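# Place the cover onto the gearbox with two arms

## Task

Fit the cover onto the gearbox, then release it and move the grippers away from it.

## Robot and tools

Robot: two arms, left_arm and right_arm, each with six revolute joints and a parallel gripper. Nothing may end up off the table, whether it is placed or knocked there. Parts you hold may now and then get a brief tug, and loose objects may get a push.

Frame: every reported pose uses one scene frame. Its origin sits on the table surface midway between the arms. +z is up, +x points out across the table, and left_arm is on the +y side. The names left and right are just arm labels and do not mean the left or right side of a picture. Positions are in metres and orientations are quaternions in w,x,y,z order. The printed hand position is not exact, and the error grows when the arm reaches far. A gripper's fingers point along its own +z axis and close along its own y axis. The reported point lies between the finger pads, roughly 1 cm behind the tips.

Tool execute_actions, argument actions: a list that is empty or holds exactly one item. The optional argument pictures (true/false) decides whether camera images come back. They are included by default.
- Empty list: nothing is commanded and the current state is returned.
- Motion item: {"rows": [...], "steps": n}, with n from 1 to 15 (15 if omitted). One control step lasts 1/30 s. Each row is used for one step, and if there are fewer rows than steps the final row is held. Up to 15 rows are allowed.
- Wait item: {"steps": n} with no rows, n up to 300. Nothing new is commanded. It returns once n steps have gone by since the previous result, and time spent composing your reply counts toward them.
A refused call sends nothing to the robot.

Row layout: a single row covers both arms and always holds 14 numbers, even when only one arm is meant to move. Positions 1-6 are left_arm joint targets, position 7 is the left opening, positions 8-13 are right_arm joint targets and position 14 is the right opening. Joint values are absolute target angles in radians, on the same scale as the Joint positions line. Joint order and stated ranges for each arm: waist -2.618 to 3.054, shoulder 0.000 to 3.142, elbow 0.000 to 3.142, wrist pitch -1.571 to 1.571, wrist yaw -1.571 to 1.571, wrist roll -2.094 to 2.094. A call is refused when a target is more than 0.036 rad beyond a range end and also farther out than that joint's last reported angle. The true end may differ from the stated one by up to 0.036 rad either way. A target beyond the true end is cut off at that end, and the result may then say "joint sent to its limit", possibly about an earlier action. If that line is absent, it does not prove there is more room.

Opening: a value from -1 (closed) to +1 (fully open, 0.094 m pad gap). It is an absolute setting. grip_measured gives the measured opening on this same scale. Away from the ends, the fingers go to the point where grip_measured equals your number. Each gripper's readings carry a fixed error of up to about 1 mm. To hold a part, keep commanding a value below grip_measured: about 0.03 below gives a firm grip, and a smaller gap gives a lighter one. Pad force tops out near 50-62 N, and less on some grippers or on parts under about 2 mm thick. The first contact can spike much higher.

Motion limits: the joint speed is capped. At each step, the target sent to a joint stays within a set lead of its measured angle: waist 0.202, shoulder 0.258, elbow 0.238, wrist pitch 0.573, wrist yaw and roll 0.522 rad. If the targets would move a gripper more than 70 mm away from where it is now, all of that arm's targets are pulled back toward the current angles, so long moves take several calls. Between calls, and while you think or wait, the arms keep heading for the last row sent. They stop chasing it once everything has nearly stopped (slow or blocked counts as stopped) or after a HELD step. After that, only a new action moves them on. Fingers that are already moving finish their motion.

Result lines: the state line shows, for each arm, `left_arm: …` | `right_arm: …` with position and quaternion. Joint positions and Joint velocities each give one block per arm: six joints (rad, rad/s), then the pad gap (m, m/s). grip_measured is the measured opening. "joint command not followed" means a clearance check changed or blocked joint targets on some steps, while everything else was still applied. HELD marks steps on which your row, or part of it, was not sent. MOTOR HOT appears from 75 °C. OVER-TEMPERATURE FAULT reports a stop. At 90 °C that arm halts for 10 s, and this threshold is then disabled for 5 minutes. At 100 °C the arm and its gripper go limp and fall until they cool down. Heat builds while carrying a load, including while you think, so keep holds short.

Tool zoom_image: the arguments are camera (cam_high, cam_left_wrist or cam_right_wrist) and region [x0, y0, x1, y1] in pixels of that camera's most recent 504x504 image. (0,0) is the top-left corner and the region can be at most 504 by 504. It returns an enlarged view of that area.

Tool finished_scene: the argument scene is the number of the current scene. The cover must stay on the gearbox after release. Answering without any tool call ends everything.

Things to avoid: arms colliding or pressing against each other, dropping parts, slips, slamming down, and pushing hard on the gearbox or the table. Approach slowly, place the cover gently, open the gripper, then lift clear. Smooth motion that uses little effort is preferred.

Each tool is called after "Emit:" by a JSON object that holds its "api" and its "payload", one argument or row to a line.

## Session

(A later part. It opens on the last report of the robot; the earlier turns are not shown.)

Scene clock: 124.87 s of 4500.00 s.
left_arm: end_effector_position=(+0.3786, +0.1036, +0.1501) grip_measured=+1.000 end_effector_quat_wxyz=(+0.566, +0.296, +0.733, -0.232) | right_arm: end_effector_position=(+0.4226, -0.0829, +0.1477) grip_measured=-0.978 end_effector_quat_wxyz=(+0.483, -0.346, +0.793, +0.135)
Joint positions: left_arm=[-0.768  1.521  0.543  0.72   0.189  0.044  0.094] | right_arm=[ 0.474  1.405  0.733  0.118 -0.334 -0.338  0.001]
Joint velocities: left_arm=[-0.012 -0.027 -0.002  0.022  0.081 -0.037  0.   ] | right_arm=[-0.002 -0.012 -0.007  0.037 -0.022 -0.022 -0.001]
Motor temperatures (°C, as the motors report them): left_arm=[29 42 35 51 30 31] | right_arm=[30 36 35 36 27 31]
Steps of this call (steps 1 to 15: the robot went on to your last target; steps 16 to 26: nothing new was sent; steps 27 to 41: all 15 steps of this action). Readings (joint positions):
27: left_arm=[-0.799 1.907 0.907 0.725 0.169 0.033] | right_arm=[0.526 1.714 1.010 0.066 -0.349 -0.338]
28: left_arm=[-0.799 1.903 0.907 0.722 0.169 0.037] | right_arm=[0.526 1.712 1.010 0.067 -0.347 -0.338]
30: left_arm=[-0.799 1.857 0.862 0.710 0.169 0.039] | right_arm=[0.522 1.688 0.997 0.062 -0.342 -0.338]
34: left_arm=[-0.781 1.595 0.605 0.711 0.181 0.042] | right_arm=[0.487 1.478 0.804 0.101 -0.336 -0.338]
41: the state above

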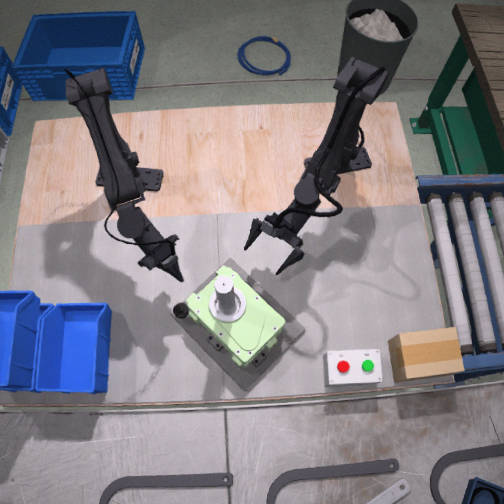

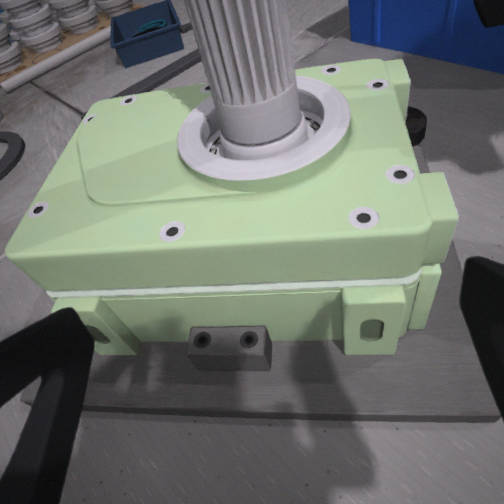

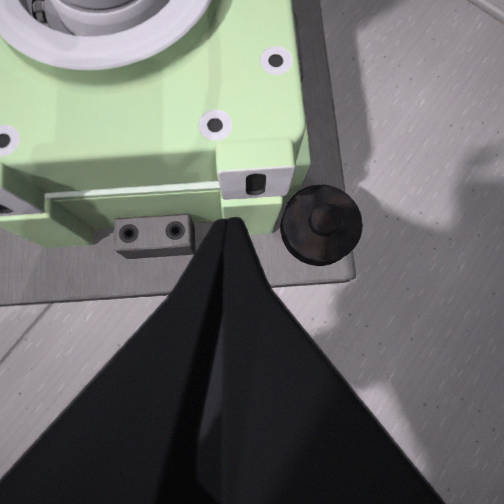

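Emit:
{"api": "zoom_image", "payload": {
  "camera": "cam_left_wrist",
  "region": [0,220,250,340]
}}

Emit:
{"api": "zoom_image", "payload": {
  "camera": "cam_left_wrist",
  "region": [250,160,480,340]
}}

Emit:
{"api": "zoom_image", "payload": {
  "camera": "cam_high",
  "region": [215,305,300,390]
}}

Region (0, 220, 250, 340) of cam_left_wrist's 504x504 image, scaled by 2.016, with more detail than that image has; it fills the top 242 rows of this view, and the rest is white.

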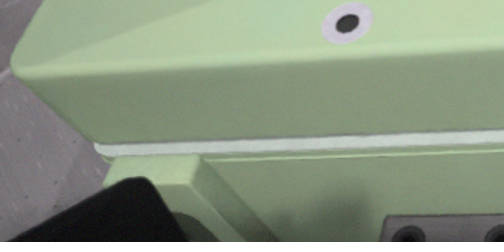

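Region (250, 160, 480, 340) of cam_left_wrist's 504x504 image, scaled by 2.191, with more detail than that image has; it fills the top 394 rows of this view, and the rest is white.

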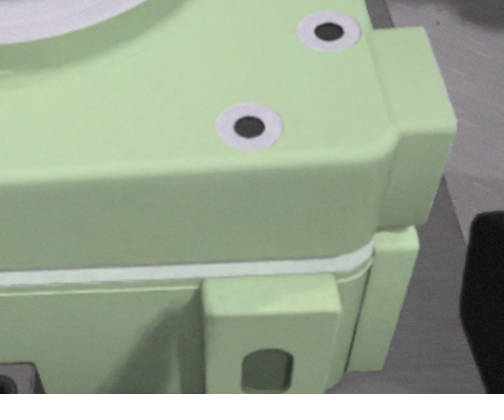

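Region (215, 305, 300, 390) of cam_high's 504x504 image, scaled by 5.929, with more detail than that image has.

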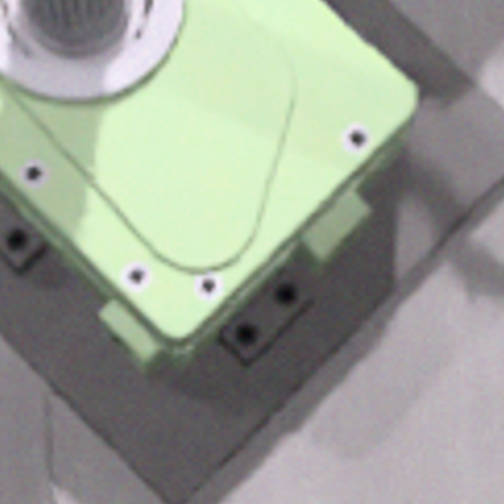

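Emit:
{"api": "execute_actions", "payload": {
  "actions": [
    {"rows":[[-0.76,1.5,0.45,0.85,0.2,0.05,1,0.47,1.4,0.72,0.15,-0.33,-0.34,-1],[-0.76,1.52,0.38,0.98,0.2,0.05,1,0.47,1.4,0.72,0.15,-0.33,-0.34,-1],[-0.76,1.56,0.32,1.1,0.2,0.05,1,0.47,1.4,0.72,0.15,-0.33,-0.34,-1]],"steps":15}
  ]
}}

Scene clock: 126.77 s of 4500.00 s.
left_arm: end_effector_position=(+0.3479, +0.1229, +0.1224) grip_measured=+1.000 end_effector_quat_wxyz=(+0.591, +0.293, +0.712, -0.238) | right_arm: end_effector_position=(+0.4243, -0.0825, +0.1505) grip_measured=-0.978 end_effector_quat_wxyz=(+0.489, -0.345, +0.790, +0.134)
Joint positions: left_arm=[-0.768  1.568  0.319  1.057  0.192  0.044  0.094] | right_arm=[ 0.474  1.405  0.733  0.131 -0.333 -0.338  0.001]
Joint velocities: left_arm=[-0.007 -0.017 -0.012  0.081  0.022 -0.037  0.   ] | right_arm=[ 0.002  0.007  0.002 -0.007  0.007 -0.007 -0.   ]
Motor temperatures (°C, as the motors report them): left_arm=[29 41 35 51 30 31] | right_arm=[30 36 35 37 27 31]
Steps of this call (steps 1 to 30: the robot went on to your last target; steps 31 to 42: nothing new was sent; steps 43 to 57: all 15 steps of this action). Readings (joint positions):
43: left_arm=[-0.768 1.521 0.531 0.741 0.191 0.044] | right_arm=[0.474 1.405 0.733 0.131 -0.333 -0.338]
44: left_arm=[-0.768 1.520 0.500 0.793 0.191 0.044] | right_arm=[0.474 1.405 0.733 0.131 -0.333 -0.338]
46: left_arm=[-0.768 1.528 0.404 0.915 0.191 0.044] | right_arm=[0.474 1.405 0.733 0.131 -0.333 -0.338]
50: left_arm=[-0.768 1.566 0.320 0.976 0.192 0.044] | right_arm=[0.474 1.405 0.733 0.131 -0.333 -0.338]
57: the state above

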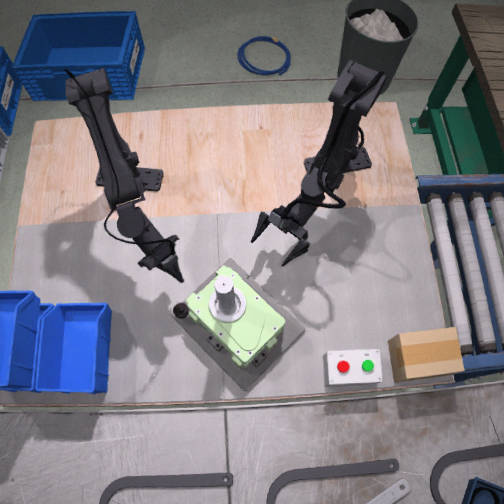

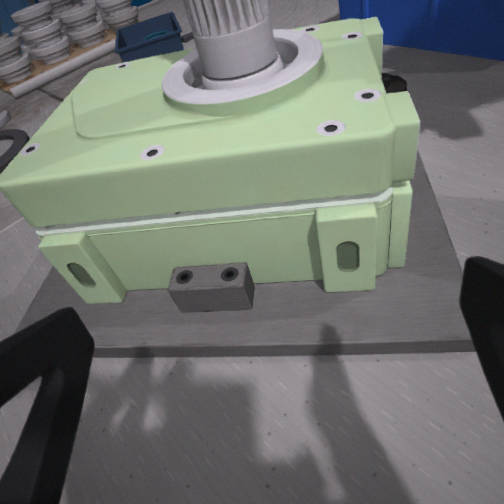

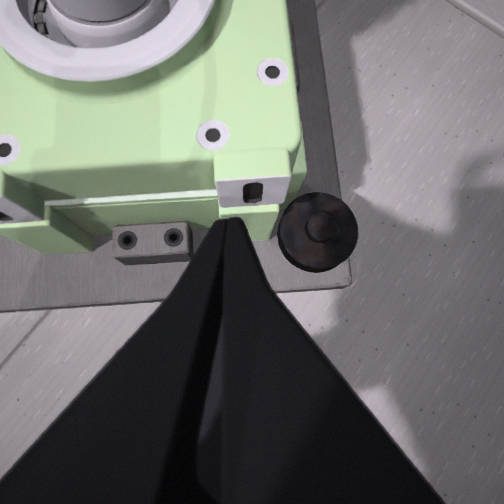

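Emit:
{"api": "execute_actions", "payload": {
  "actions": [
    {"rows":[[-0.78,1.56,0.45,0.9,0.19,0.05,1,0.47,1.4,0.72,0.15,-0.33,-0.34,-1],[-0.79,1.58,0.57,0.76,0.18,0.05,1,0.47,1.4,0.72,0.15,-0.33,-0.34,-1],[-0.80,1.61,0.68,0.66,0.175,0.05,1,0.47,1.4,0.72,0.15,-0.33,-0.34,-1],[-0.81,1.65,0.75,0.63,0.175,0.05,1,0.47,1.4,0.72,0.15,-0.33,-0.34,-1],[-0.82,1.7,0.81,0.62,0.175,0.05,1,0.47,1.4,0.72,0.15,-0.33,-0.34,-1],[-0.82,1.75,0.86,0.62,0.175,0.05,1,0.47,1.4,0.72,0.15,-0.33,-0.34,-1],[-0.82,1.8,0.91,0.62,0.175,0.05,1,0.47,1.4,0.72,0.15,-0.33,-0.34,-1],[-0.82,1.85,0.97,0.62,0.175,0.05,1,0.47,1.4,0.72,0.15,-0.33,-0.34,-1]],"steps":15}
  ],
  "pictures": false
}}

Emit:
{"api": "execute_actions", "payload": {
  "actions": [
    {"rows":[[-0.82,1.87,1.0,0.62,0.175,0.05,1,0.47,1.4,0.72,0.15,-0.33,-0.34,-1],[-0.82,1.89,1.02,0.62,0.175,0.05,1,0.47,1.4,0.72,0.15,-0.33,-0.34,-1],[-0.82,1.91,1.04,0.62,0.175,0.05,1,0.47,1.4,0.72,0.15,-0.33,-0.34,-1],[-0.82,1.93,1.06,0.62,0.175,0.05,1,0.47,1.4,0.72,0.15,-0.33,-0.34,-1],[-0.82,1.95,1.08,0.62,0.175,0.05,1,0.47,1.4,0.72,0.15,-0.33,-0.34,-1],[-0.82,1.96,1.09,0.62,0.175,0.05,1,0.47,1.4,0.72,0.15,-0.33,-0.34,-1]],"steps":15}
  ]
}}

Scene clock: 129.00 s of 4500.00 s.
left_arm: end_effector_position=(+0.4492, +0.0309, +0.1606) grip_measured=+1.000 end_effector_quat_wxyz=(+0.570, +0.309, +0.721, -0.244) | right_arm: end_effector_position=(+0.4243, -0.0825, +0.1505) grip_measured=-0.978 end_effector_quat_wxyz=(+0.489, -0.345, +0.790, +0.134)
Joint positions: left_arm=[-0.813  1.851  0.954  0.66   0.181  0.045  0.094] | right_arm=[ 0.474  1.405  0.733  0.131 -0.333 -0.338  0.001]
Joint velocities: left_arm=[-0.007  0.071 -0.002 -0.33  -0.125 -0.022  0.   ] | right_arm=[ 0.007 -0.002  0.002 -0.037  0.037 -0.007  0.   ]
Motor temperatures (°C, as the motors report them): left_arm=[29 41 35 52 30 31] | right_arm=[30 35 35 37 27 31]
Steps of this call (steps 1 to 30: the robot went on to your last target; steps 31 to 52: nothing new was sent; steps 53 to 67: all 15 steps of this action). Readings (joint positions):
53: left_arm=[-0.768 1.568 0.333 1.051 0.192 0.044] | right_arm=[0.474 1.405 0.733 0.131 -0.333 -0.338]
54: left_arm=[-0.770 1.572 0.378 0.984 0.192 0.045] | right_arm=[0.474 1.405 0.733 0.131 -0.333 -0.338]
56: left_arm=[-0.782 1.606 0.521 0.850 0.187 0.045] | right_arm=[0.474 1.405 0.733 0.131 -0.333 -0.338]
60: left_arm=[-0.810 1.755 0.839 0.732 0.184 0.045] | right_arm=[0.474 1.405 0.733 0.131 -0.333 -0.338]
67: the state above

Scene clock: 129.50 s of 4500.00 s.
left_arm: end_effector_position=(+0.4688, +0.0169, +0.1386) grip_measured=+1.000 end_effector_quat_wxyz=(+0.554, +0.312, +0.734, -0.240) | right_arm: end_effector_position=(+0.4243, -0.0825, +0.1505) grip_measured=-0.978 end_effector_quat_wxyz=(+0.489, -0.345, +0.790, +0.134)
Joint positions: left_arm=[-0.813  1.965  1.058  0.626  0.18   0.045  0.094] | right_arm=[ 0.474  1.405  0.733  0.131 -0.333 -0.338  0.001]
Joint velocities: left_arm=[-0.017 -0.017  0.012 -0.007 -0.007  0.066  0.   ] | right_arm=[ 0.017 -0.017  0.007  0.037  0.007 -0.051 -0.001]
Motor temperatures (°C, as the motors report them): left_arm=[29 41 35 52 30 31] | right_arm=[30 35 35 37 27 31]
Steps of this call (steps 1 to 15: all 15 steps of this action). Readings (joint positions):
1: left_arm=[-0.813 1.855 0.955 0.652 0.181 0.045] | right_arm=[0.474 1.405 0.733 0.131 -0.333 -0.338]
2: left_arm=[-0.813 1.862 0.962 0.645 0.181 0.045] | right_arm=[0.474 1.405 0.733 0.131 -0.333 -0.338]
4: left_arm=[-0.813 1.892 0.994 0.638 0.181 0.045] | right_arm=[0.474 1.405 0.733 0.131 -0.333 -0.338]
8: left_arm=[-0.813 1.955 1.056 0.636 0.180 0.045] | right_arm=[0.474 1.405 0.733 0.131 -0.333 -0.338]
15: the state above

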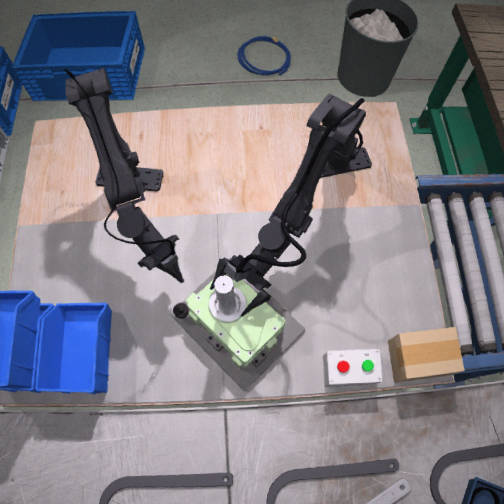

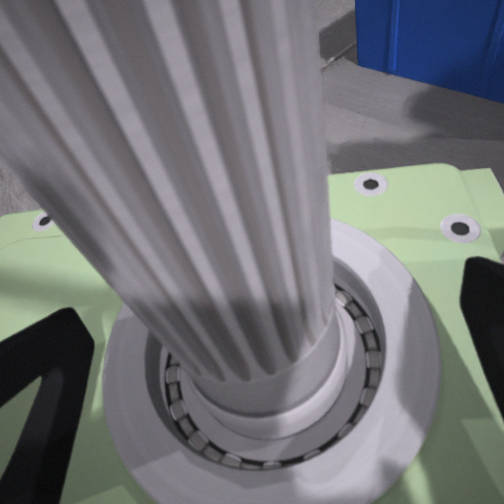

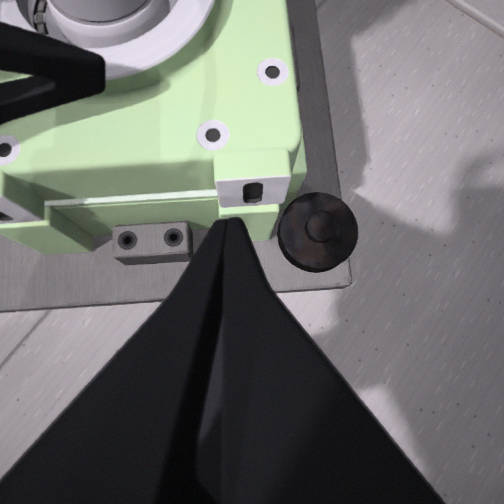

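Emit:
{"api": "execute_actions", "payload": {
  "actions": [
    {"rows":[[-0.805,1.97,1.085,0.62,0.172,0.05,1,0.47,1.4,0.72,0.15,-0.33,-0.34,-1],[-0.802,1.98,1.085,0.62,0.172,0.05,1,0.47,1.4,0.72,0.15,-0.33,-0.34,-1],[-0.802,1.99,1.085,0.62,0.172,0.05,1,0.47,1.4,0.72,0.15,-0.33,-0.34,-1],[-0.802,2.0,1.085,0.62,0.172,0.05,1,0.47,1.4,0.72,0.15,-0.33,-0.34,-1],[-0.802,2.01,1.085,0.62,0.172,0.05,1,0.47,1.4,0.72,0.15,-0.33,-0.34,-1],[-0.802,2.01,1.085,0.62,0.172,0.05,1,0.47,1.4,0.72,0.15,-0.33,-0.34,-1],[-0.802,2.01,1.085,0.62,0.172,0.05,1,0.47,1.4,0.72,0.15,-0.33,-0.34,-1],[-0.802,2.01,1.085,0.62,0.172,0.05,1,0.47,1.4,0.72,0.15,-0.33,-0.34,-1],[-0.81,2.01,1.085,0.62,0.172,0.05,0.9,0.47,1.4,0.72,0.15,-0.33,-0.34,-1],[-0.81,2.01,1.085,0.62,0.172,0.05,0.78,0.47,1.4,0.72,0.15,-0.33,-0.34,-1]],"steps":15}
  ]
}}

Emit:
{"api": "execute_actions", "payload": {
  "actions": [
    {"rows":[[-0.82,2.04,1.05,0.6,0.13,0.05,0.78,0.47,1.4,0.72,0.15,-0.33,-0.34,-1],[-0.83,2.06,1.03,0.58,0.08,0.05,0.78,0.47,1.4,0.72,0.15,-0.33,-0.34,-1],[-0.84,2.08,1.01,0.56,0.03,0.05,0.78,0.47,1.4,0.72,0.15,-0.33,-0.34,-1]],"steps":15}
  ]
}}

Scene clock: 131.23 s of 4500.00 s.
left_arm: end_effector_position=(+0.4720, +0.0163, +0.1291) grip_measured=+0.822 end_effector_quat_wxyz=(+0.553, +0.314, +0.736, -0.234) | right_arm: end_effector_position=(+0.4243, -0.0825, +0.1505) grip_measured=-0.978 end_effector_quat_wxyz=(+0.489, -0.345, +0.790, +0.134)
Joint positions: left_arm=[-0.813  1.993  1.063  0.643  0.173  0.054  0.086] | right_arm=[ 0.474  1.405  0.733  0.131 -0.333 -0.338  0.001]
Joint velocities: left_arm=[ 0.002  0.007 -0.007  0.066 -0.095  0.007 -0.001] | right_arm=[-0.017 -0.022 -0.012 -0.051 -0.037  0.051 -0.001]
Motor temperatures (°C, as the motors report them): left_arm=[29 41 35 52 30 31] | right_arm=[30 35 35 37 27 31]
Steps of this call (steps 1 to 15: the robot went on to your last target; steps 16 to 37: nothing new was sent; steps 38 to 52: all 15 steps of this action). Readings (joint positions):
38: left_arm=[-0.813 1.965 1.058 0.626 0.180 0.045] | right_arm=[0.474 1.405 0.733 0.131 -0.333 -0.338]
39: left_arm=[-0.813 1.966 1.058 0.626 0.180 0.045] | right_arm=[0.474 1.405 0.733 0.131 -0.333 -0.338]
41: left_arm=[-0.813 1.973 1.058 0.626 0.179 0.045] | right_arm=[0.474 1.405 0.733 0.131 -0.333 -0.338]
45: left_arm=[-0.813 1.992 1.062 0.641 0.177 0.053] | right_arm=[0.474 1.405 0.733 0.131 -0.333 -0.338]
52: the state above

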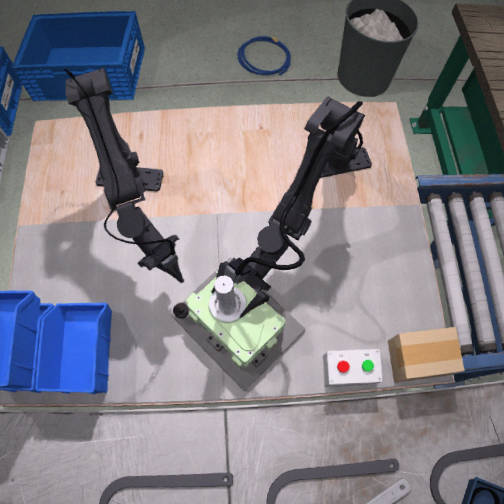

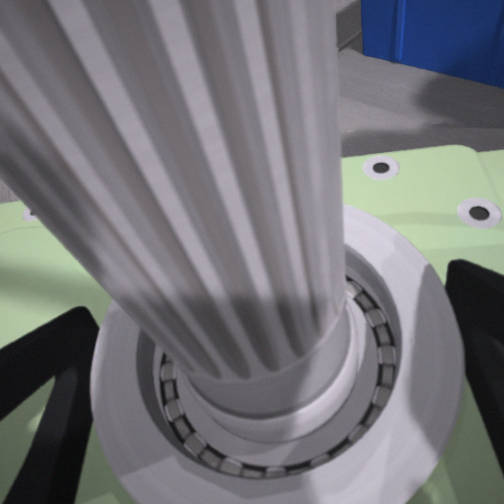

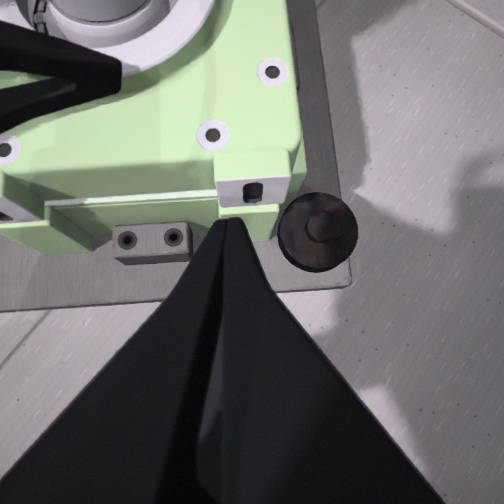

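Scene clock: 131.73 s of 4500.00 s.
left_arm: end_effector_position=(+0.4718, +0.0167, +0.1263) grip_measured=+0.822 end_effector_quat_wxyz=(+0.558, +0.311, +0.734, -0.230) | right_arm: end_effector_position=(+0.4243, -0.0825, +0.1505) grip_measured=-0.978 end_effector_quat_wxyz=(+0.489, -0.345, +0.790, +0.134)
Joint positions: left_arm=[-0.817  2.001  1.052  0.67   0.158  0.055  0.086] | right_arm=[ 0.474  1.405  0.733  0.131 -0.333 -0.338  0.001]
Joint velocities: left_arm=[ 0.022  0.022  0.007 -0.022 -0.022 -0.081  0.   ] | right_arm=[-0.007 -0.012 -0.007 -0.037 -0.022 -0.007 -0.001]
Motor temperatures (°C, as the motors report them): left_arm=[29 41 35 52 30 31] | right_arm=[30 35 35 37 27 31]
Steps of this call (steps 1 to 15: all 15 steps of this action). Readings (joint positions):
1: left_arm=[-0.813 1.995 1.063 0.644 0.171 0.054] | right_arm=[0.474 1.405 0.733 0.131 -0.333 -0.338]
2: left_arm=[-0.814 1.997 1.062 0.645 0.168 0.054] | right_arm=[0.474 1.405 0.733 0.131 -0.333 -0.338]
4: left_arm=[-0.817 2.000 1.054 0.661 0.158 0.054] | right_arm=[0.474 1.405 0.733 0.131 -0.333 -0.338]
8: left_arm=[-0.817 2.001 1.052 0.670 0.158 0.055] | right_arm=[0.474 1.405 0.733 0.131 -0.333 -0.338]
15: the state above

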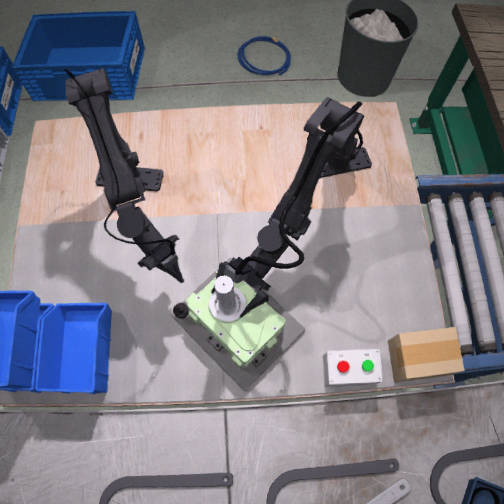

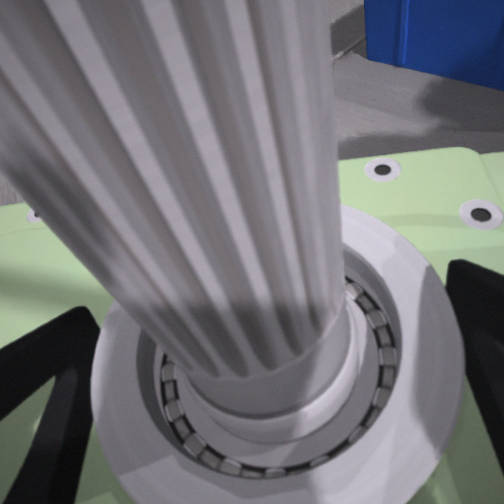

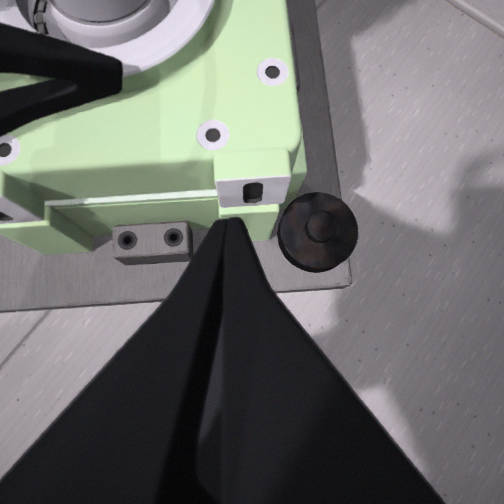

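Emit:
{"api": "execute_actions", "payload": {
  "actions": [
    {"rows":[[-0.82,2.11,1.01,0.48,0.12,0.1,0.78,0.47,1.4,0.72,0.15,-0.33,-0.34,-1],[-0.817,2.13,1.01,0.42,0.16,0.18,0.78,0.47,1.4,0.72,0.15,-0.33,-0.34,-1],[-0.817,2.13,1.01,0.4,0.16,0.25,0.78,0.47,1.4,0.72,0.15,-0.33,-0.34,-1],[-0.817,2.13,1.01,0.4,0.16,0.25,0.78,0.47,1.4,0.72,0.15,-0.33,-0.34,-1],[-0.817,2.13,1.01,0.4,0.16,0.25,0.78,0.47,1.4,0.72,0.15,-0.33,-0.34,-1],[-0.817,2.13,1.01,0.4,0.16,0.12,0.78,0.47,1.4,0.72,0.15,-0.33,-0.34,-1],[-0.817,2.13,1.01,0.4,0.16,-0.02,0.78,0.47,1.4,0.72,0.15,-0.33,-0.34,-1],[-0.817,2.13,1.01,0.4,0.16,-0.15,0.78,0.47,1.4,0.72,0.15,-0.33,-0.34,-1],[-0.817,2.13,1.01,0.4,0.16,-0.25,0.78,0.47,1.4,0.72,0.15,-0.33,-0.34,-1]],"steps":15}
  ]
}}

Scene clock: 133.53 s of 4500.00 s.
left_arm: end_effector_position=(+0.4712, +0.0163, +0.1260) grip_measured=+0.822 end_effector_quat_wxyz=(+0.555, +0.311, +0.735, -0.235) | right_arm: end_effector_position=(+0.4243, -0.0825, +0.1505) grip_measured=-0.978 end_effector_quat_wxyz=(+0.489, -0.345, +0.790, +0.134)
Joint positions: left_arm=[-0.815  2.002  1.052  0.669  0.17   0.048  0.086] | right_arm=[ 0.474  1.405  0.733  0.131 -0.333 -0.338  0.001]
Joint velocities: left_arm=[ 0.002  0.012 -0.007  0.007 -0.066  0.022 -0.   ] | right_arm=[-0.002 -0.012 -0.017  0.022  0.022  0.022 -0.   ]
Motor temperatures (°C, as the motors report them): left_arm=[29 41 35 51 30 31] | right_arm=[30 35 35 37 27 31]
Steps of this call (steps 1 to 15: the robot went on to your last target; steps 16 to 39: nothing new was sent; steps 40 to 54: all 15 steps of this action). Readings (joint positions):
40: left_arm=[-0.816 2.001 1.052 0.670 0.162 0.057] | right_arm=[0.474 1.405 0.733 0.131 -0.333 -0.338]
41: left_arm=[-0.815 2.001 1.052 0.670 0.167 0.060] | right_arm=[0.474 1.405 0.733 0.131 -0.333 -0.338]
43: left_arm=[-0.815 2.002 1.052 0.670 0.170 0.063] | right_arm=[0.474 1.405 0.733 0.131 -0.333 -0.338]
47: left_arm=[-0.815 2.002 1.052 0.669 0.170 0.052] | right_arm=[0.474 1.405 0.733 0.131 -0.333 -0.338]
54: the state above

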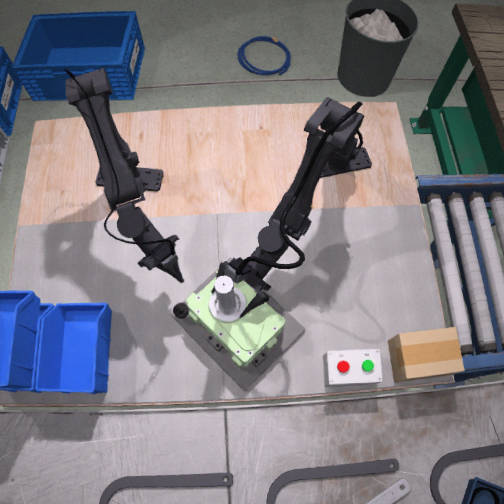

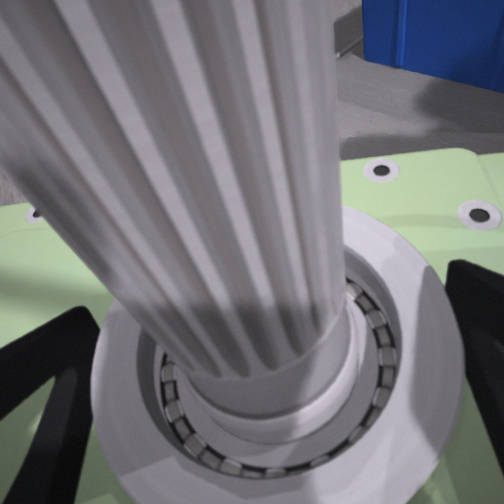

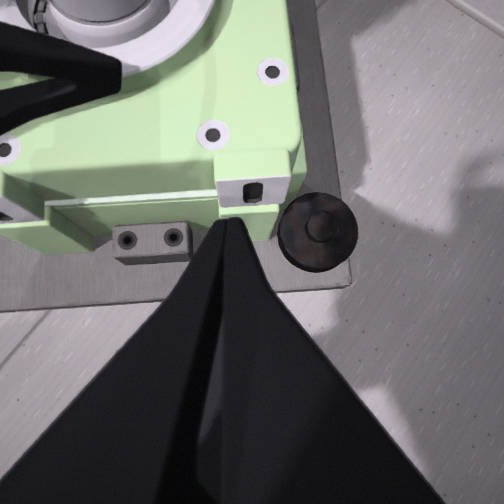

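Emit:
{"api": "execute_actions", "payload": {
  "actions": [
    {"rows":[[-0.815,2.04,1.04,0.6,0.17,0.0,0.78,0.47,1.4,0.72,0.15,-0.33,-0.34,-1],[-0.815,2.0,1.05,0.66,0.17,0.05,1,0.47,1.4,0.72,0.15,-0.33,-0.34,-1],[-0.815,1.99,1.05,0.66,0.17,0.05,1,0.47,1.4,0.72,0.15,-0.33,-0.34,-1],[-0.815,1.98,1.05,0.66,0.17,0.05,1,0.47,1.4,0.72,0.15,-0.33,-0.34,-1],[-0.815,1.96,1.03,0.65,0.17,0.05,1,0.47,1.4,0.72,0.15,-0.33,-0.34,-1],[-0.815,1.93,1.0,0.65,0.17,0.05,1,0.47,1.4,0.72,0.15,-0.33,-0.34,-1],[-0.815,1.9,0.97,0.65,0.17,0.05,1,0.47,1.4,0.72,0.15,-0.33,-0.34,-1],[-0.815,1.87,0.94,0.65,0.17,0.05,1,0.47,1.4,0.72,0.15,-0.33,-0.34,-1],[-0.81,1.84,0.9,0.65,0.17,0.05,1,0.47,1.4,0.72,0.15,-0.33,-0.34,-1],[-0.81,1.81,0.87,0.65,0.17,0.05,1,0.47,1.4,0.72,0.15,-0.33,-0.34,-1],[-0.81,1.79,0.84,0.65,0.17,0.05,1,0.47,1.4,0.72,0.15,-0.33,-0.34,-1]],"steps":15}
  ]
}}

Scene clock: 135.77 s of 4500.00 s.
left_arm: end_effector_position=(+0.4310, +0.0454, +0.1405) grip_measured=+1.000 end_effector_quat_wxyz=(+0.552, +0.314, +0.736, -0.232) | right_arm: end_effector_position=(+0.4243, -0.0825, +0.1505) grip_measured=-0.978 end_effector_quat_wxyz=(+0.489, -0.345, +0.790, +0.134)
Joint positions: left_arm=[-0.815  1.805  0.856  0.659  0.169  0.056  0.094] | right_arm=[ 0.474  1.405  0.733  0.131 -0.333 -0.338  0.001]
Joint velocities: left_arm=[-0.012 -0.056 -0.002  0.037  0.066 -0.051  0.   ] | right_arm=[ 0.002 -0.002  0.007 -0.037 -0.022  0.022  0.001]
Motor temperatures (°C, as the motors report them): left_arm=[29 41 35 51 30 31] | right_arm=[30 35 35 37 27 31]
Steps of this call (steps 1 to 15: the robot went on to your last target; steps 16 to 52: nothing new was sent; steps 53 to 67: all 15 steps of this action). Readings (joint positions):
53: left_arm=[-0.815 2.001 1.052 0.672 0.170 0.053] | right_arm=[0.474 1.405 0.733 0.131 -0.333 -0.338]
54: left_arm=[-0.815 1.999 1.052 0.676 0.169 0.056] | right_arm=[0.474 1.405 0.733 0.131 -0.333 -0.338]
56: left_arm=[-0.815 1.999 1.052 0.678 0.170 0.056] | right_arm=[0.474 1.405 0.733 0.131 -0.333 -0.338]
60: left_arm=[-0.815 1.953 1.002 0.669 0.169 0.056] | right_arm=[0.474 1.405 0.733 0.131 -0.333 -0.338]
67: the state above

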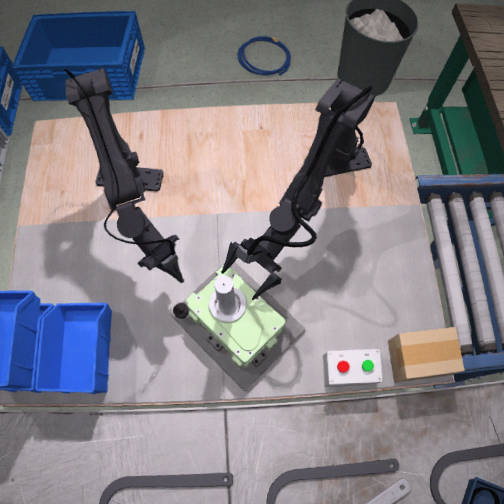

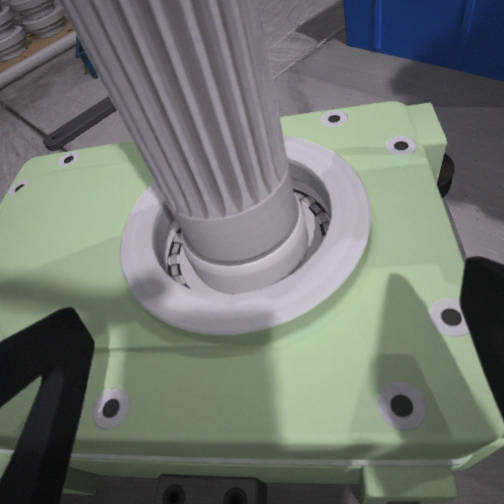

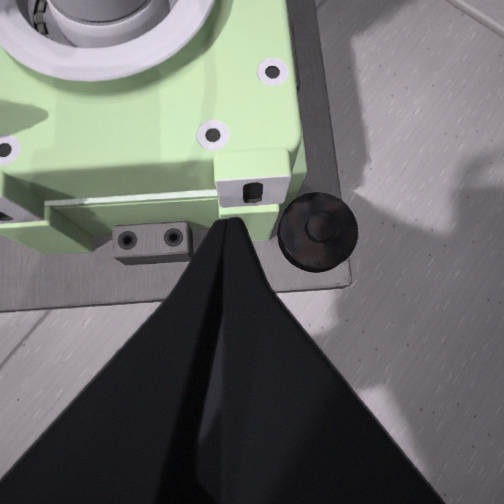

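Emit:
{"api": "execute_actions", "payload": {
  "actions": [
    {"rows":[[-0.795,1.8,0.84,0.65,0.17,0.05,0.6,0.47,1.4,0.72,0.15,-0.33,-0.34,-1],[-0.79,1.805,0.835,0.65,0.17,0.05,0.6,0.47,1.4,0.72,0.15,-0.33,-0.34,-1],[-0.79,1.81,0.83,0.65,0.17,0.05,0.6,0.47,1.4,0.72,0.15,-0.33,-0.34,-1],[-0.79,1.815,0.825,0.65,0.17,0.05,0.6,0.47,1.4,0.72,0.15,-0.33,-0.34,-1],[-0.79,1.82,0.82,0.65,0.17,0.05,0.6,0.47,1.4,0.72,0.15,-0.33,-0.34,-1],[-0.79,1.825,0.815,0.65,0.17,0.05,0.6,0.47,1.4,0.72,0.15,-0.33,-0.34,-1],[-0.79,1.83,0.81,0.65,0.17,0.05,0.6,0.47,1.4,0.72,0.15,-0.33,-0.34,-1]],"steps":15}
  ]
}}

Emit:
{"api": "execute_actions", "payload": {
  "actions": [
    {"rows":[[-0.79,1.85,0.8,0.58,0.17,0.05,0.6,0.47,1.4,0.72,0.15,-0.33,-0.34,-1],[-0.79,1.87,0.78,0.5,0.17,0.05,0.6,0.47,1.4,0.72,0.15,-0.33,-0.34,-1],[-0.79,1.89,0.76,0.42,0.17,0.05,0.6,0.47,1.4,0.72,0.15,-0.33,-0.34,-1],[-0.79,1.91,0.75,0.35,0.17,0.05,0.6,0.47,1.4,0.72,0.15,-0.33,-0.34,-1]],"steps":15}
  ]
}}

Scene clock: 137.40 s of 4500.00 s.
left_arm: end_effector_position=(+0.4313, +0.0555, +0.1222) grip_measured=+0.603 end_effector_quat_wxyz=(+0.539, +0.311, +0.750, -0.224) | right_arm: end_effector_position=(+0.4243, -0.0825, +0.1505) grip_measured=-0.978 end_effector_quat_wxyz=(+0.489, -0.345, +0.790, +0.134)
Joint positions: left_arm=[-0.798  1.822  0.828  0.664  0.17   0.057  0.075] | right_arm=[ 0.474  1.405  0.733  0.131 -0.333 -0.338  0.001]
Joint velocities: left_arm=[ 0.012 -0.012 -0.017 -0.022 -0.066 -0.007  0.001] | right_arm=[ 0.002 -0.002 -0.002 -0.037 -0.022 -0.066  0.001]
Motor temperatures (°C, as the motors report them): left_arm=[29 41 35 51 30 31] | right_arm=[30 35 35 37 27 31]
Steps of this call (steps 1 to 15: the robot went on to your last target; steps 16 to 34: nothing new was sent; steps 35 to 49: all 15 steps of this action). Readings (joint positions):
35: left_arm=[-0.813 1.805 0.856 0.656 0.170 0.056] | right_arm=[0.474 1.405 0.733 0.131 -0.333 -0.338]
36: left_arm=[-0.811 1.805 0.856 0.656 0.170 0.056] | right_arm=[0.474 1.405 0.733 0.131 -0.333 -0.338]
38: left_arm=[-0.804 1.805 0.853 0.656 0.170 0.056] | right_arm=[0.474 1.405 0.733 0.131 -0.333 -0.338]
42: left_arm=[-0.798 1.815 0.834 0.656 0.170 0.056] | right_arm=[0.474 1.405 0.733 0.131 -0.333 -0.338]
49: the state above

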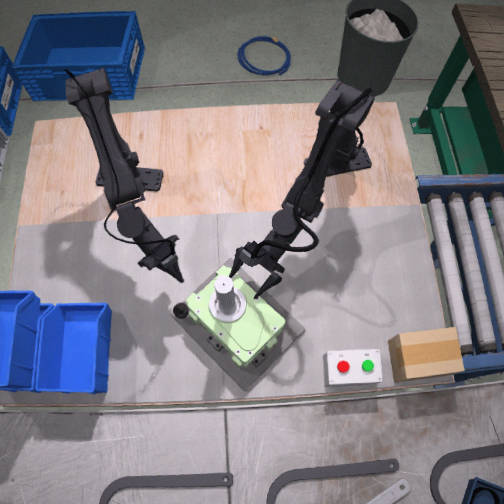

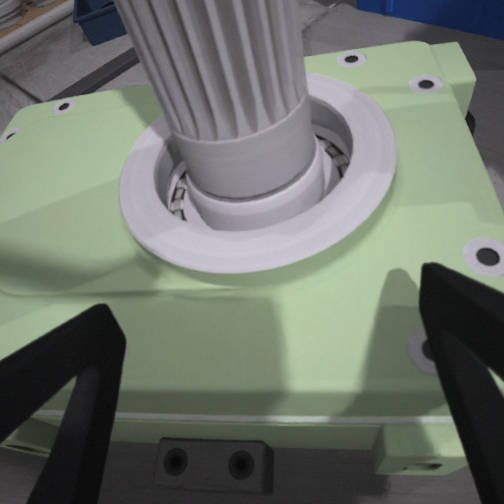

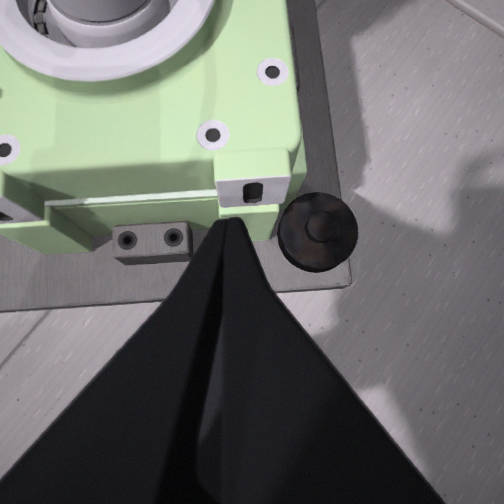

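Scene clock: 137.90 s of 4500.00 s.
left_arm: end_effector_position=(+0.4308, +0.0558, +0.1198) grip_measured=+0.603 end_effector_quat_wxyz=(+0.536, +0.312, +0.752, -0.223) | right_arm: end_effector_position=(+0.4243, -0.0825, +0.1505) grip_measured=-0.978 end_effector_quat_wxyz=(+0.489, -0.345, +0.790, +0.134)
Joint positions: left_arm=[-0.798  1.824  0.827  0.662  0.17   0.057  0.075] | right_arm=[ 0.474  1.405  0.733  0.131 -0.333 -0.338  0.001]
Joint velocities: left_arm=[ 0.002 -0.012  0.002 -0.007 -0.022 -0.007  0.001] | right_arm=[-0.012 -0.012 -0.002  0.066 -0.022 -0.022  0.   ]
Motor temperatures (°C, as the motors report them): left_arm=[29 41 35 50 30 31] | right_arm=[30 35 35 37 27 31]
Steps of this call (steps 1 to 15: all 15 steps of this action). Readings (joint positions):
1: left_arm=[-0.798 1.823 0.828 0.663 0.170 0.057] | right_arm=[0.474 1.405 0.733 0.131 -0.333 -0.338]
2: left_arm=[-0.798 1.824 0.827 0.662 0.170 0.057] | right_arm=[0.474 1.405 0.733 0.131 -0.333 -0.338]
4: left_arm=[-0.798 1.824 0.827 0.662 0.170 0.057] | right_arm=[0.474 1.405 0.733 0.131 -0.333 -0.338]
8: left_arm=[-0.798 1.824 0.827 0.662 0.170 0.057] | right_arm=[0.474 1.405 0.733 0.131 -0.333 -0.338]
15: the state above

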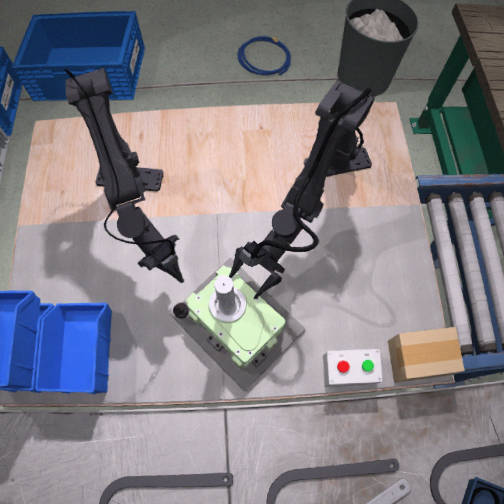

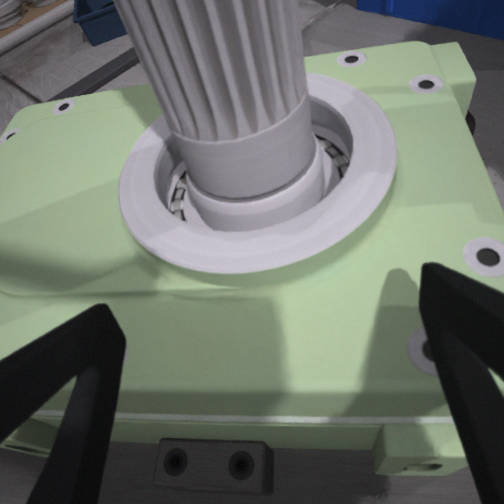

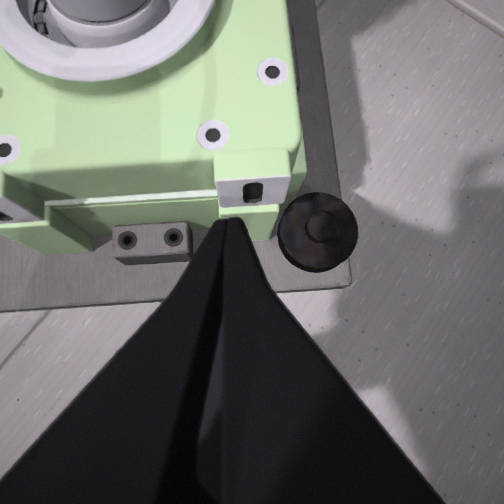

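Emit:
{"api": "execute_actions", "payload": {
  "actions": [
    {"rows":[[-0.79,1.83,0.82,0.62,0.17,0.05,0.6,0.47,1.4,0.72,0.15,-0.33,-0.34,-1],[-0.79,1.8,0.84,0.62,0.17,0.05,0.6,0.47,1.4,0.72,0.15,-0.33,-0.34,-1],[-0.78,1.77,0.87,0.58,0.17,0.05,0.2,0.47,1.4,0.72,0.15,-0.33,-0.34,-1],[-0.76,1.75,0.89,0.55,0.17,0.05,-0.2,0.47,1.4,0.72,0.15,-0.33,-0.34,-1],[-0.73,1.75,0.89,0.54,0.17,0.05,-0.6,0.47,1.4,0.72,0.15,-0.33,-0.34,-1],[-0.70,1.75,0.89,0.54,0.17,0.05,-1,0.47,1.4,0.72,0.15,-0.33,-0.34,-1],[-0.67,1.75,0.89,0.54,0.17,0.05,-1,0.47,1.4,0.72,0.15,-0.33,-0.34,-1],[-0.65,1.75,0.89,0.54,0.17,0.05,-1,0.47,1.4,0.72,0.15,-0.33,-0.34,-1]],"steps":15}
  ],
  "pictures": false
}}

Emit:
{"api": "execute_actions", "payload": {
  "actions": [
    {"rows":[[-0.65,1.79,0.94,0.54,0.17,0.05,-1,0.47,1.4,0.72,0.15,-0.33,-0.34,-1],[-0.65,1.83,0.99,0.54,0.17,0.05,-1,0.47,1.4,0.72,0.15,-0.33,-0.34,-1],[-0.65,1.87,1.04,0.54,0.17,0.05,-1,0.47,1.4,0.72,0.15,-0.33,-0.34,-1],[-0.65,1.91,1.09,0.54,0.17,0.05,-1,0.47,1.4,0.72,0.15,-0.33,-0.34,-1],[-0.65,1.95,1.14,0.54,0.17,0.05,-1,0.47,1.4,0.72,0.15,-0.33,-0.34,-1],[-0.65,1.98,1.18,0.54,0.17,0.05,-1,0.47,1.4,0.72,0.15,-0.33,-0.34,-1],[-0.65,2.01,1.19,0.54,0.17,0.05,-1,0.47,1.4,0.72,0.15,-0.33,-0.34,-1]],"steps":15}
  ]
}}

Scene clock: 140.33 s of 4500.00 s.
left_arm: end_effector_position=(+0.4753, +0.1216, +0.1397) grip_measured=-0.991 end_effector_quat_wxyz=(+0.550, +0.250, +0.776, -0.178) | right_arm: end_effector_position=(+0.4243, -0.0825, +0.1505) grip_measured=-0.978 end_effector_quat_wxyz=(+0.489, -0.345, +0.790, +0.134)
Joint positions: left_arm=[-0.642  1.768  0.864  0.562  0.163  0.057  0.   ] | right_arm=[ 0.474  1.405  0.733  0.131 -0.333 -0.338  0.001]
Joint velocities: left_arm=[-0.032  0.012 -0.022 -0.139 -0.007 -0.037  0.002] | right_arm=[-0.017  0.007  0.002 -0.037 -0.022 -0.081 -0.   ]
Motor temperatures (°C, as the motors report them): left_arm=[29 41 35 50 30 31] | right_arm=[30 35 35 37 27 31]
Steps of this call (steps 1 to 15: the robot went on to your last target; steps 16 to 58: nothing new was sent; steps 59 to 73: all 15 steps of this action). Readings (joint positions):
59: left_arm=[-0.798 1.824 0.827 0.668 0.170 0.057] | right_arm=[0.474 1.405 0.733 0.131 -0.333 -0.338]
60: left_arm=[-0.798 1.823 0.827 0.669 0.170 0.057] | right_arm=[0.474 1.405 0.733 0.131 -0.333 -0.338]
62: left_arm=[-0.793 1.809 0.834 0.636 0.171 0.057] | right_arm=[0.474 1.405 0.733 0.131 -0.333 -0.338]
66: left_arm=[-0.716 1.776 0.858 0.585 0.177 0.057] | right_arm=[0.474 1.405 0.733 0.131 -0.333 -0.338]
73: the state above

Scene clock: 140.83 s of 4500.00 s.
left_arm: end_effector_position=(+0.5403, +0.0899, +0.1345) grip_measured=-0.991 end_effector_quat_wxyz=(+0.561, +0.249, +0.769, -0.180) | right_arm: end_effector_position=(+0.4243, -0.0825, +0.1505) grip_measured=-0.978 end_effector_quat_wxyz=(+0.489, -0.345, +0.790, +0.134)
Joint positions: left_arm=[-0.642  2.02   1.165  0.538  0.164  0.057  0.   ] | right_arm=[ 0.474  1.405  0.733  0.131 -0.333 -0.338  0.001]
Joint velocities: left_arm=[-0.002  0.027  0.012 -0.007  0.066 -0.007 -0.   ] | right_arm=[-0.002 -0.012  0.002 -0.066  0.007 -0.037  0.   ]
Motor temperatures (°C, as the motors report them): left_arm=[29 41 35 50 30 31] | right_arm=[30 35 35 37 27 31]
Steps of this call (steps 1 to 15: all 15 steps of this action). Readings (joint positions):
1: left_arm=[-0.642 1.771 0.870 0.555 0.163 0.057] | right_arm=[0.474 1.405 0.733 0.131 -0.333 -0.338]
2: left_arm=[-0.642 1.783 0.891 0.546 0.163 0.057] | right_arm=[0.474 1.405 0.733 0.131 -0.333 -0.338]
4: left_arm=[-0.642 1.839 0.972 0.540 0.164 0.057] | right_arm=[0.474 1.405 0.733 0.131 -0.333 -0.338]
8: left_arm=[-0.642 1.976 1.150 0.549 0.164 0.057] | right_arm=[0.474 1.405 0.733 0.131 -0.333 -0.338]
15: the state above

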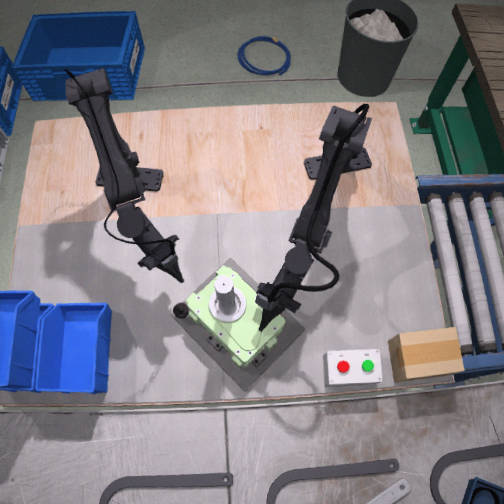

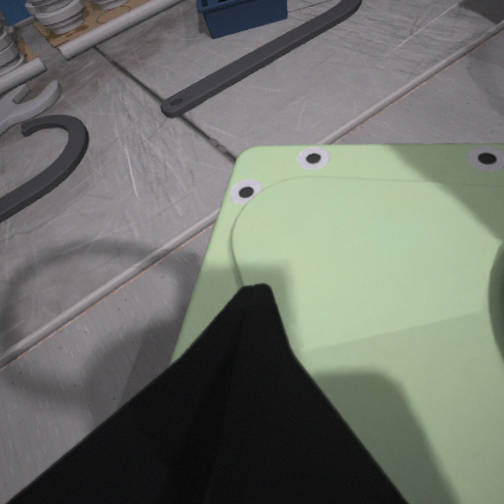

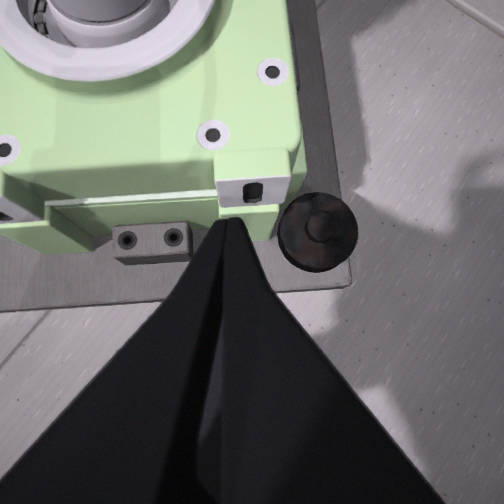

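Emit:
{"api": "execute_actions", "payload": {
  "actions": [
    {"rows":[[-0.66,2.025,1.16,0.53,0.17,0.05,-1,0.47,1.4,0.72,0.15,-0.33,-0.34,-1],[-0.67,2.03,1.155,0.52,0.17,0.05,-1,0.47,1.4,0.72,0.15,-0.33,-0.34,-1],[-0.67,2.035,1.15,0.51,0.17,0.05,-1,0.47,1.4,0.72,0.15,-0.33,-0.34,-1],[-0.67,2.04,1.145,0.5,0.17,0.05,-1,0.47,1.4,0.72,0.15,-0.33,-0.34,-1],[-0.67,2.05,1.14,0.48,0.17,0.05,-1,0.47,1.4,0.72,0.15,-0.33,-0.34,-1],[-0.67,2.06,1.135,0.45,0.17,0.05,-1,0.47,1.4,0.72,0.15,-0.33,-0.34,-1],[-0.67,2.07,1.13,0.42,0.17,0.05,-1,0.47,1.4,0.72,0.15,-0.33,-0.34,-1],[-0.67,2.08,1.125,0.38,0.17,0.05,-1,0.47,1.4,0.72,0.15,-0.33,-0.34,-1],[-0.67,2.09,1.12,0.34,0.17,0.05,-1,0.47,1.4,0.72,0.15,-0.33,-0.34,-1],[-0.67,2.10,1.11,0.30,0.17,0.05,-1,0.47,1.4,0.72,0.15,-0.33,-0.34,-1]],"steps":15}
  ]
}}

Emit:
{"api": "zoom_image", "payload": {
  "camera": "cam_high",
  "region": [170,255,310,395]
}}

Scene clock: 142.67 s of 4500.00 s.
left_arm: end_effector_position=(+0.5344, +0.0807, +0.1258) grip_measured=-0.991 end_effector_quat_wxyz=(+0.550, +0.257, +0.773, -0.184) | right_arm: end_effector_position=(+0.4243, -0.0825, +0.1505) grip_measured=-0.978 end_effector_quat_wxyz=(+0.489, -0.345, +0.790, +0.134)
Joint positions: left_arm=[-0.661  2.032  1.165  0.53   0.165  0.056  0.   ] | right_arm=[ 0.474  1.405  0.733  0.131 -0.333 -0.338  0.001]
Joint velocities: left_arm=[-0.012  0.007  0.007  0.037  0.007  0.007 -0.001] | right_arm=[-0.012 -0.002  0.007  0.066 -0.022 -0.022 -0.   ]
Motor temperatures (°C, as the motors report them): left_arm=[29 41 35 50 30 31] | right_arm=[30 35 35 38 27 31]
Steps of this call (steps 1 to 15: the robot went on to your last target; steps 16 to 40: nothing new was sent; steps 41 to 55: all 15 steps of this action). Readings (joint positions):
41: left_arm=[-0.643 2.020 1.165 0.538 0.164 0.057] | right_arm=[0.474 1.405 0.733 0.131 -0.333 -0.338]
42: left_arm=[-0.645 2.021 1.165 0.538 0.164 0.057] | right_arm=[0.474 1.405 0.733 0.131 -0.333 -0.338]
44: left_arm=[-0.652 2.024 1.165 0.535 0.164 0.057] | right_arm=[0.474 1.405 0.733 0.131 -0.333 -0.338]
48: left_arm=[-0.661 2.032 1.165 0.532 0.164 0.056] | right_arm=[0.474 1.405 0.733 0.131 -0.333 -0.338]
55: the state above

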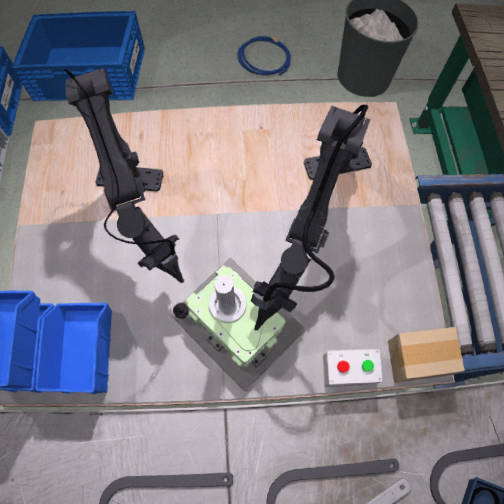

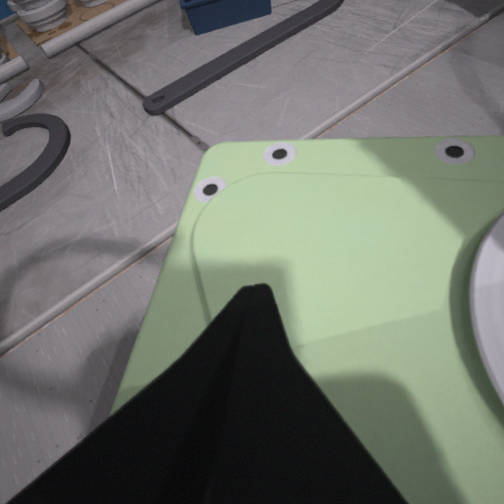

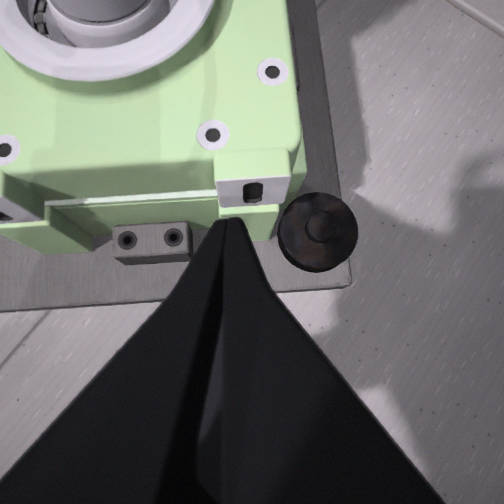

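Region (170, 255, 310, 395) of cam_high's 504x504 image, scaled by 3.600, with more detail than that image has.

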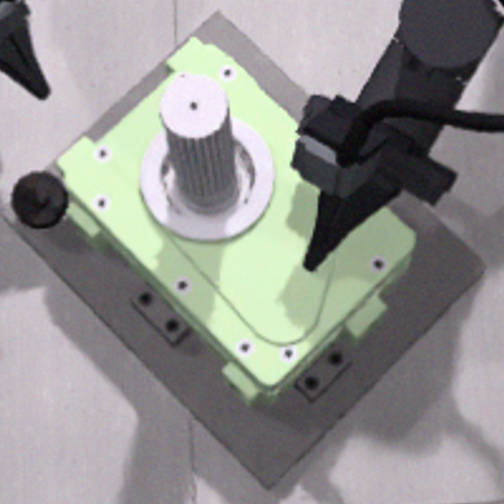

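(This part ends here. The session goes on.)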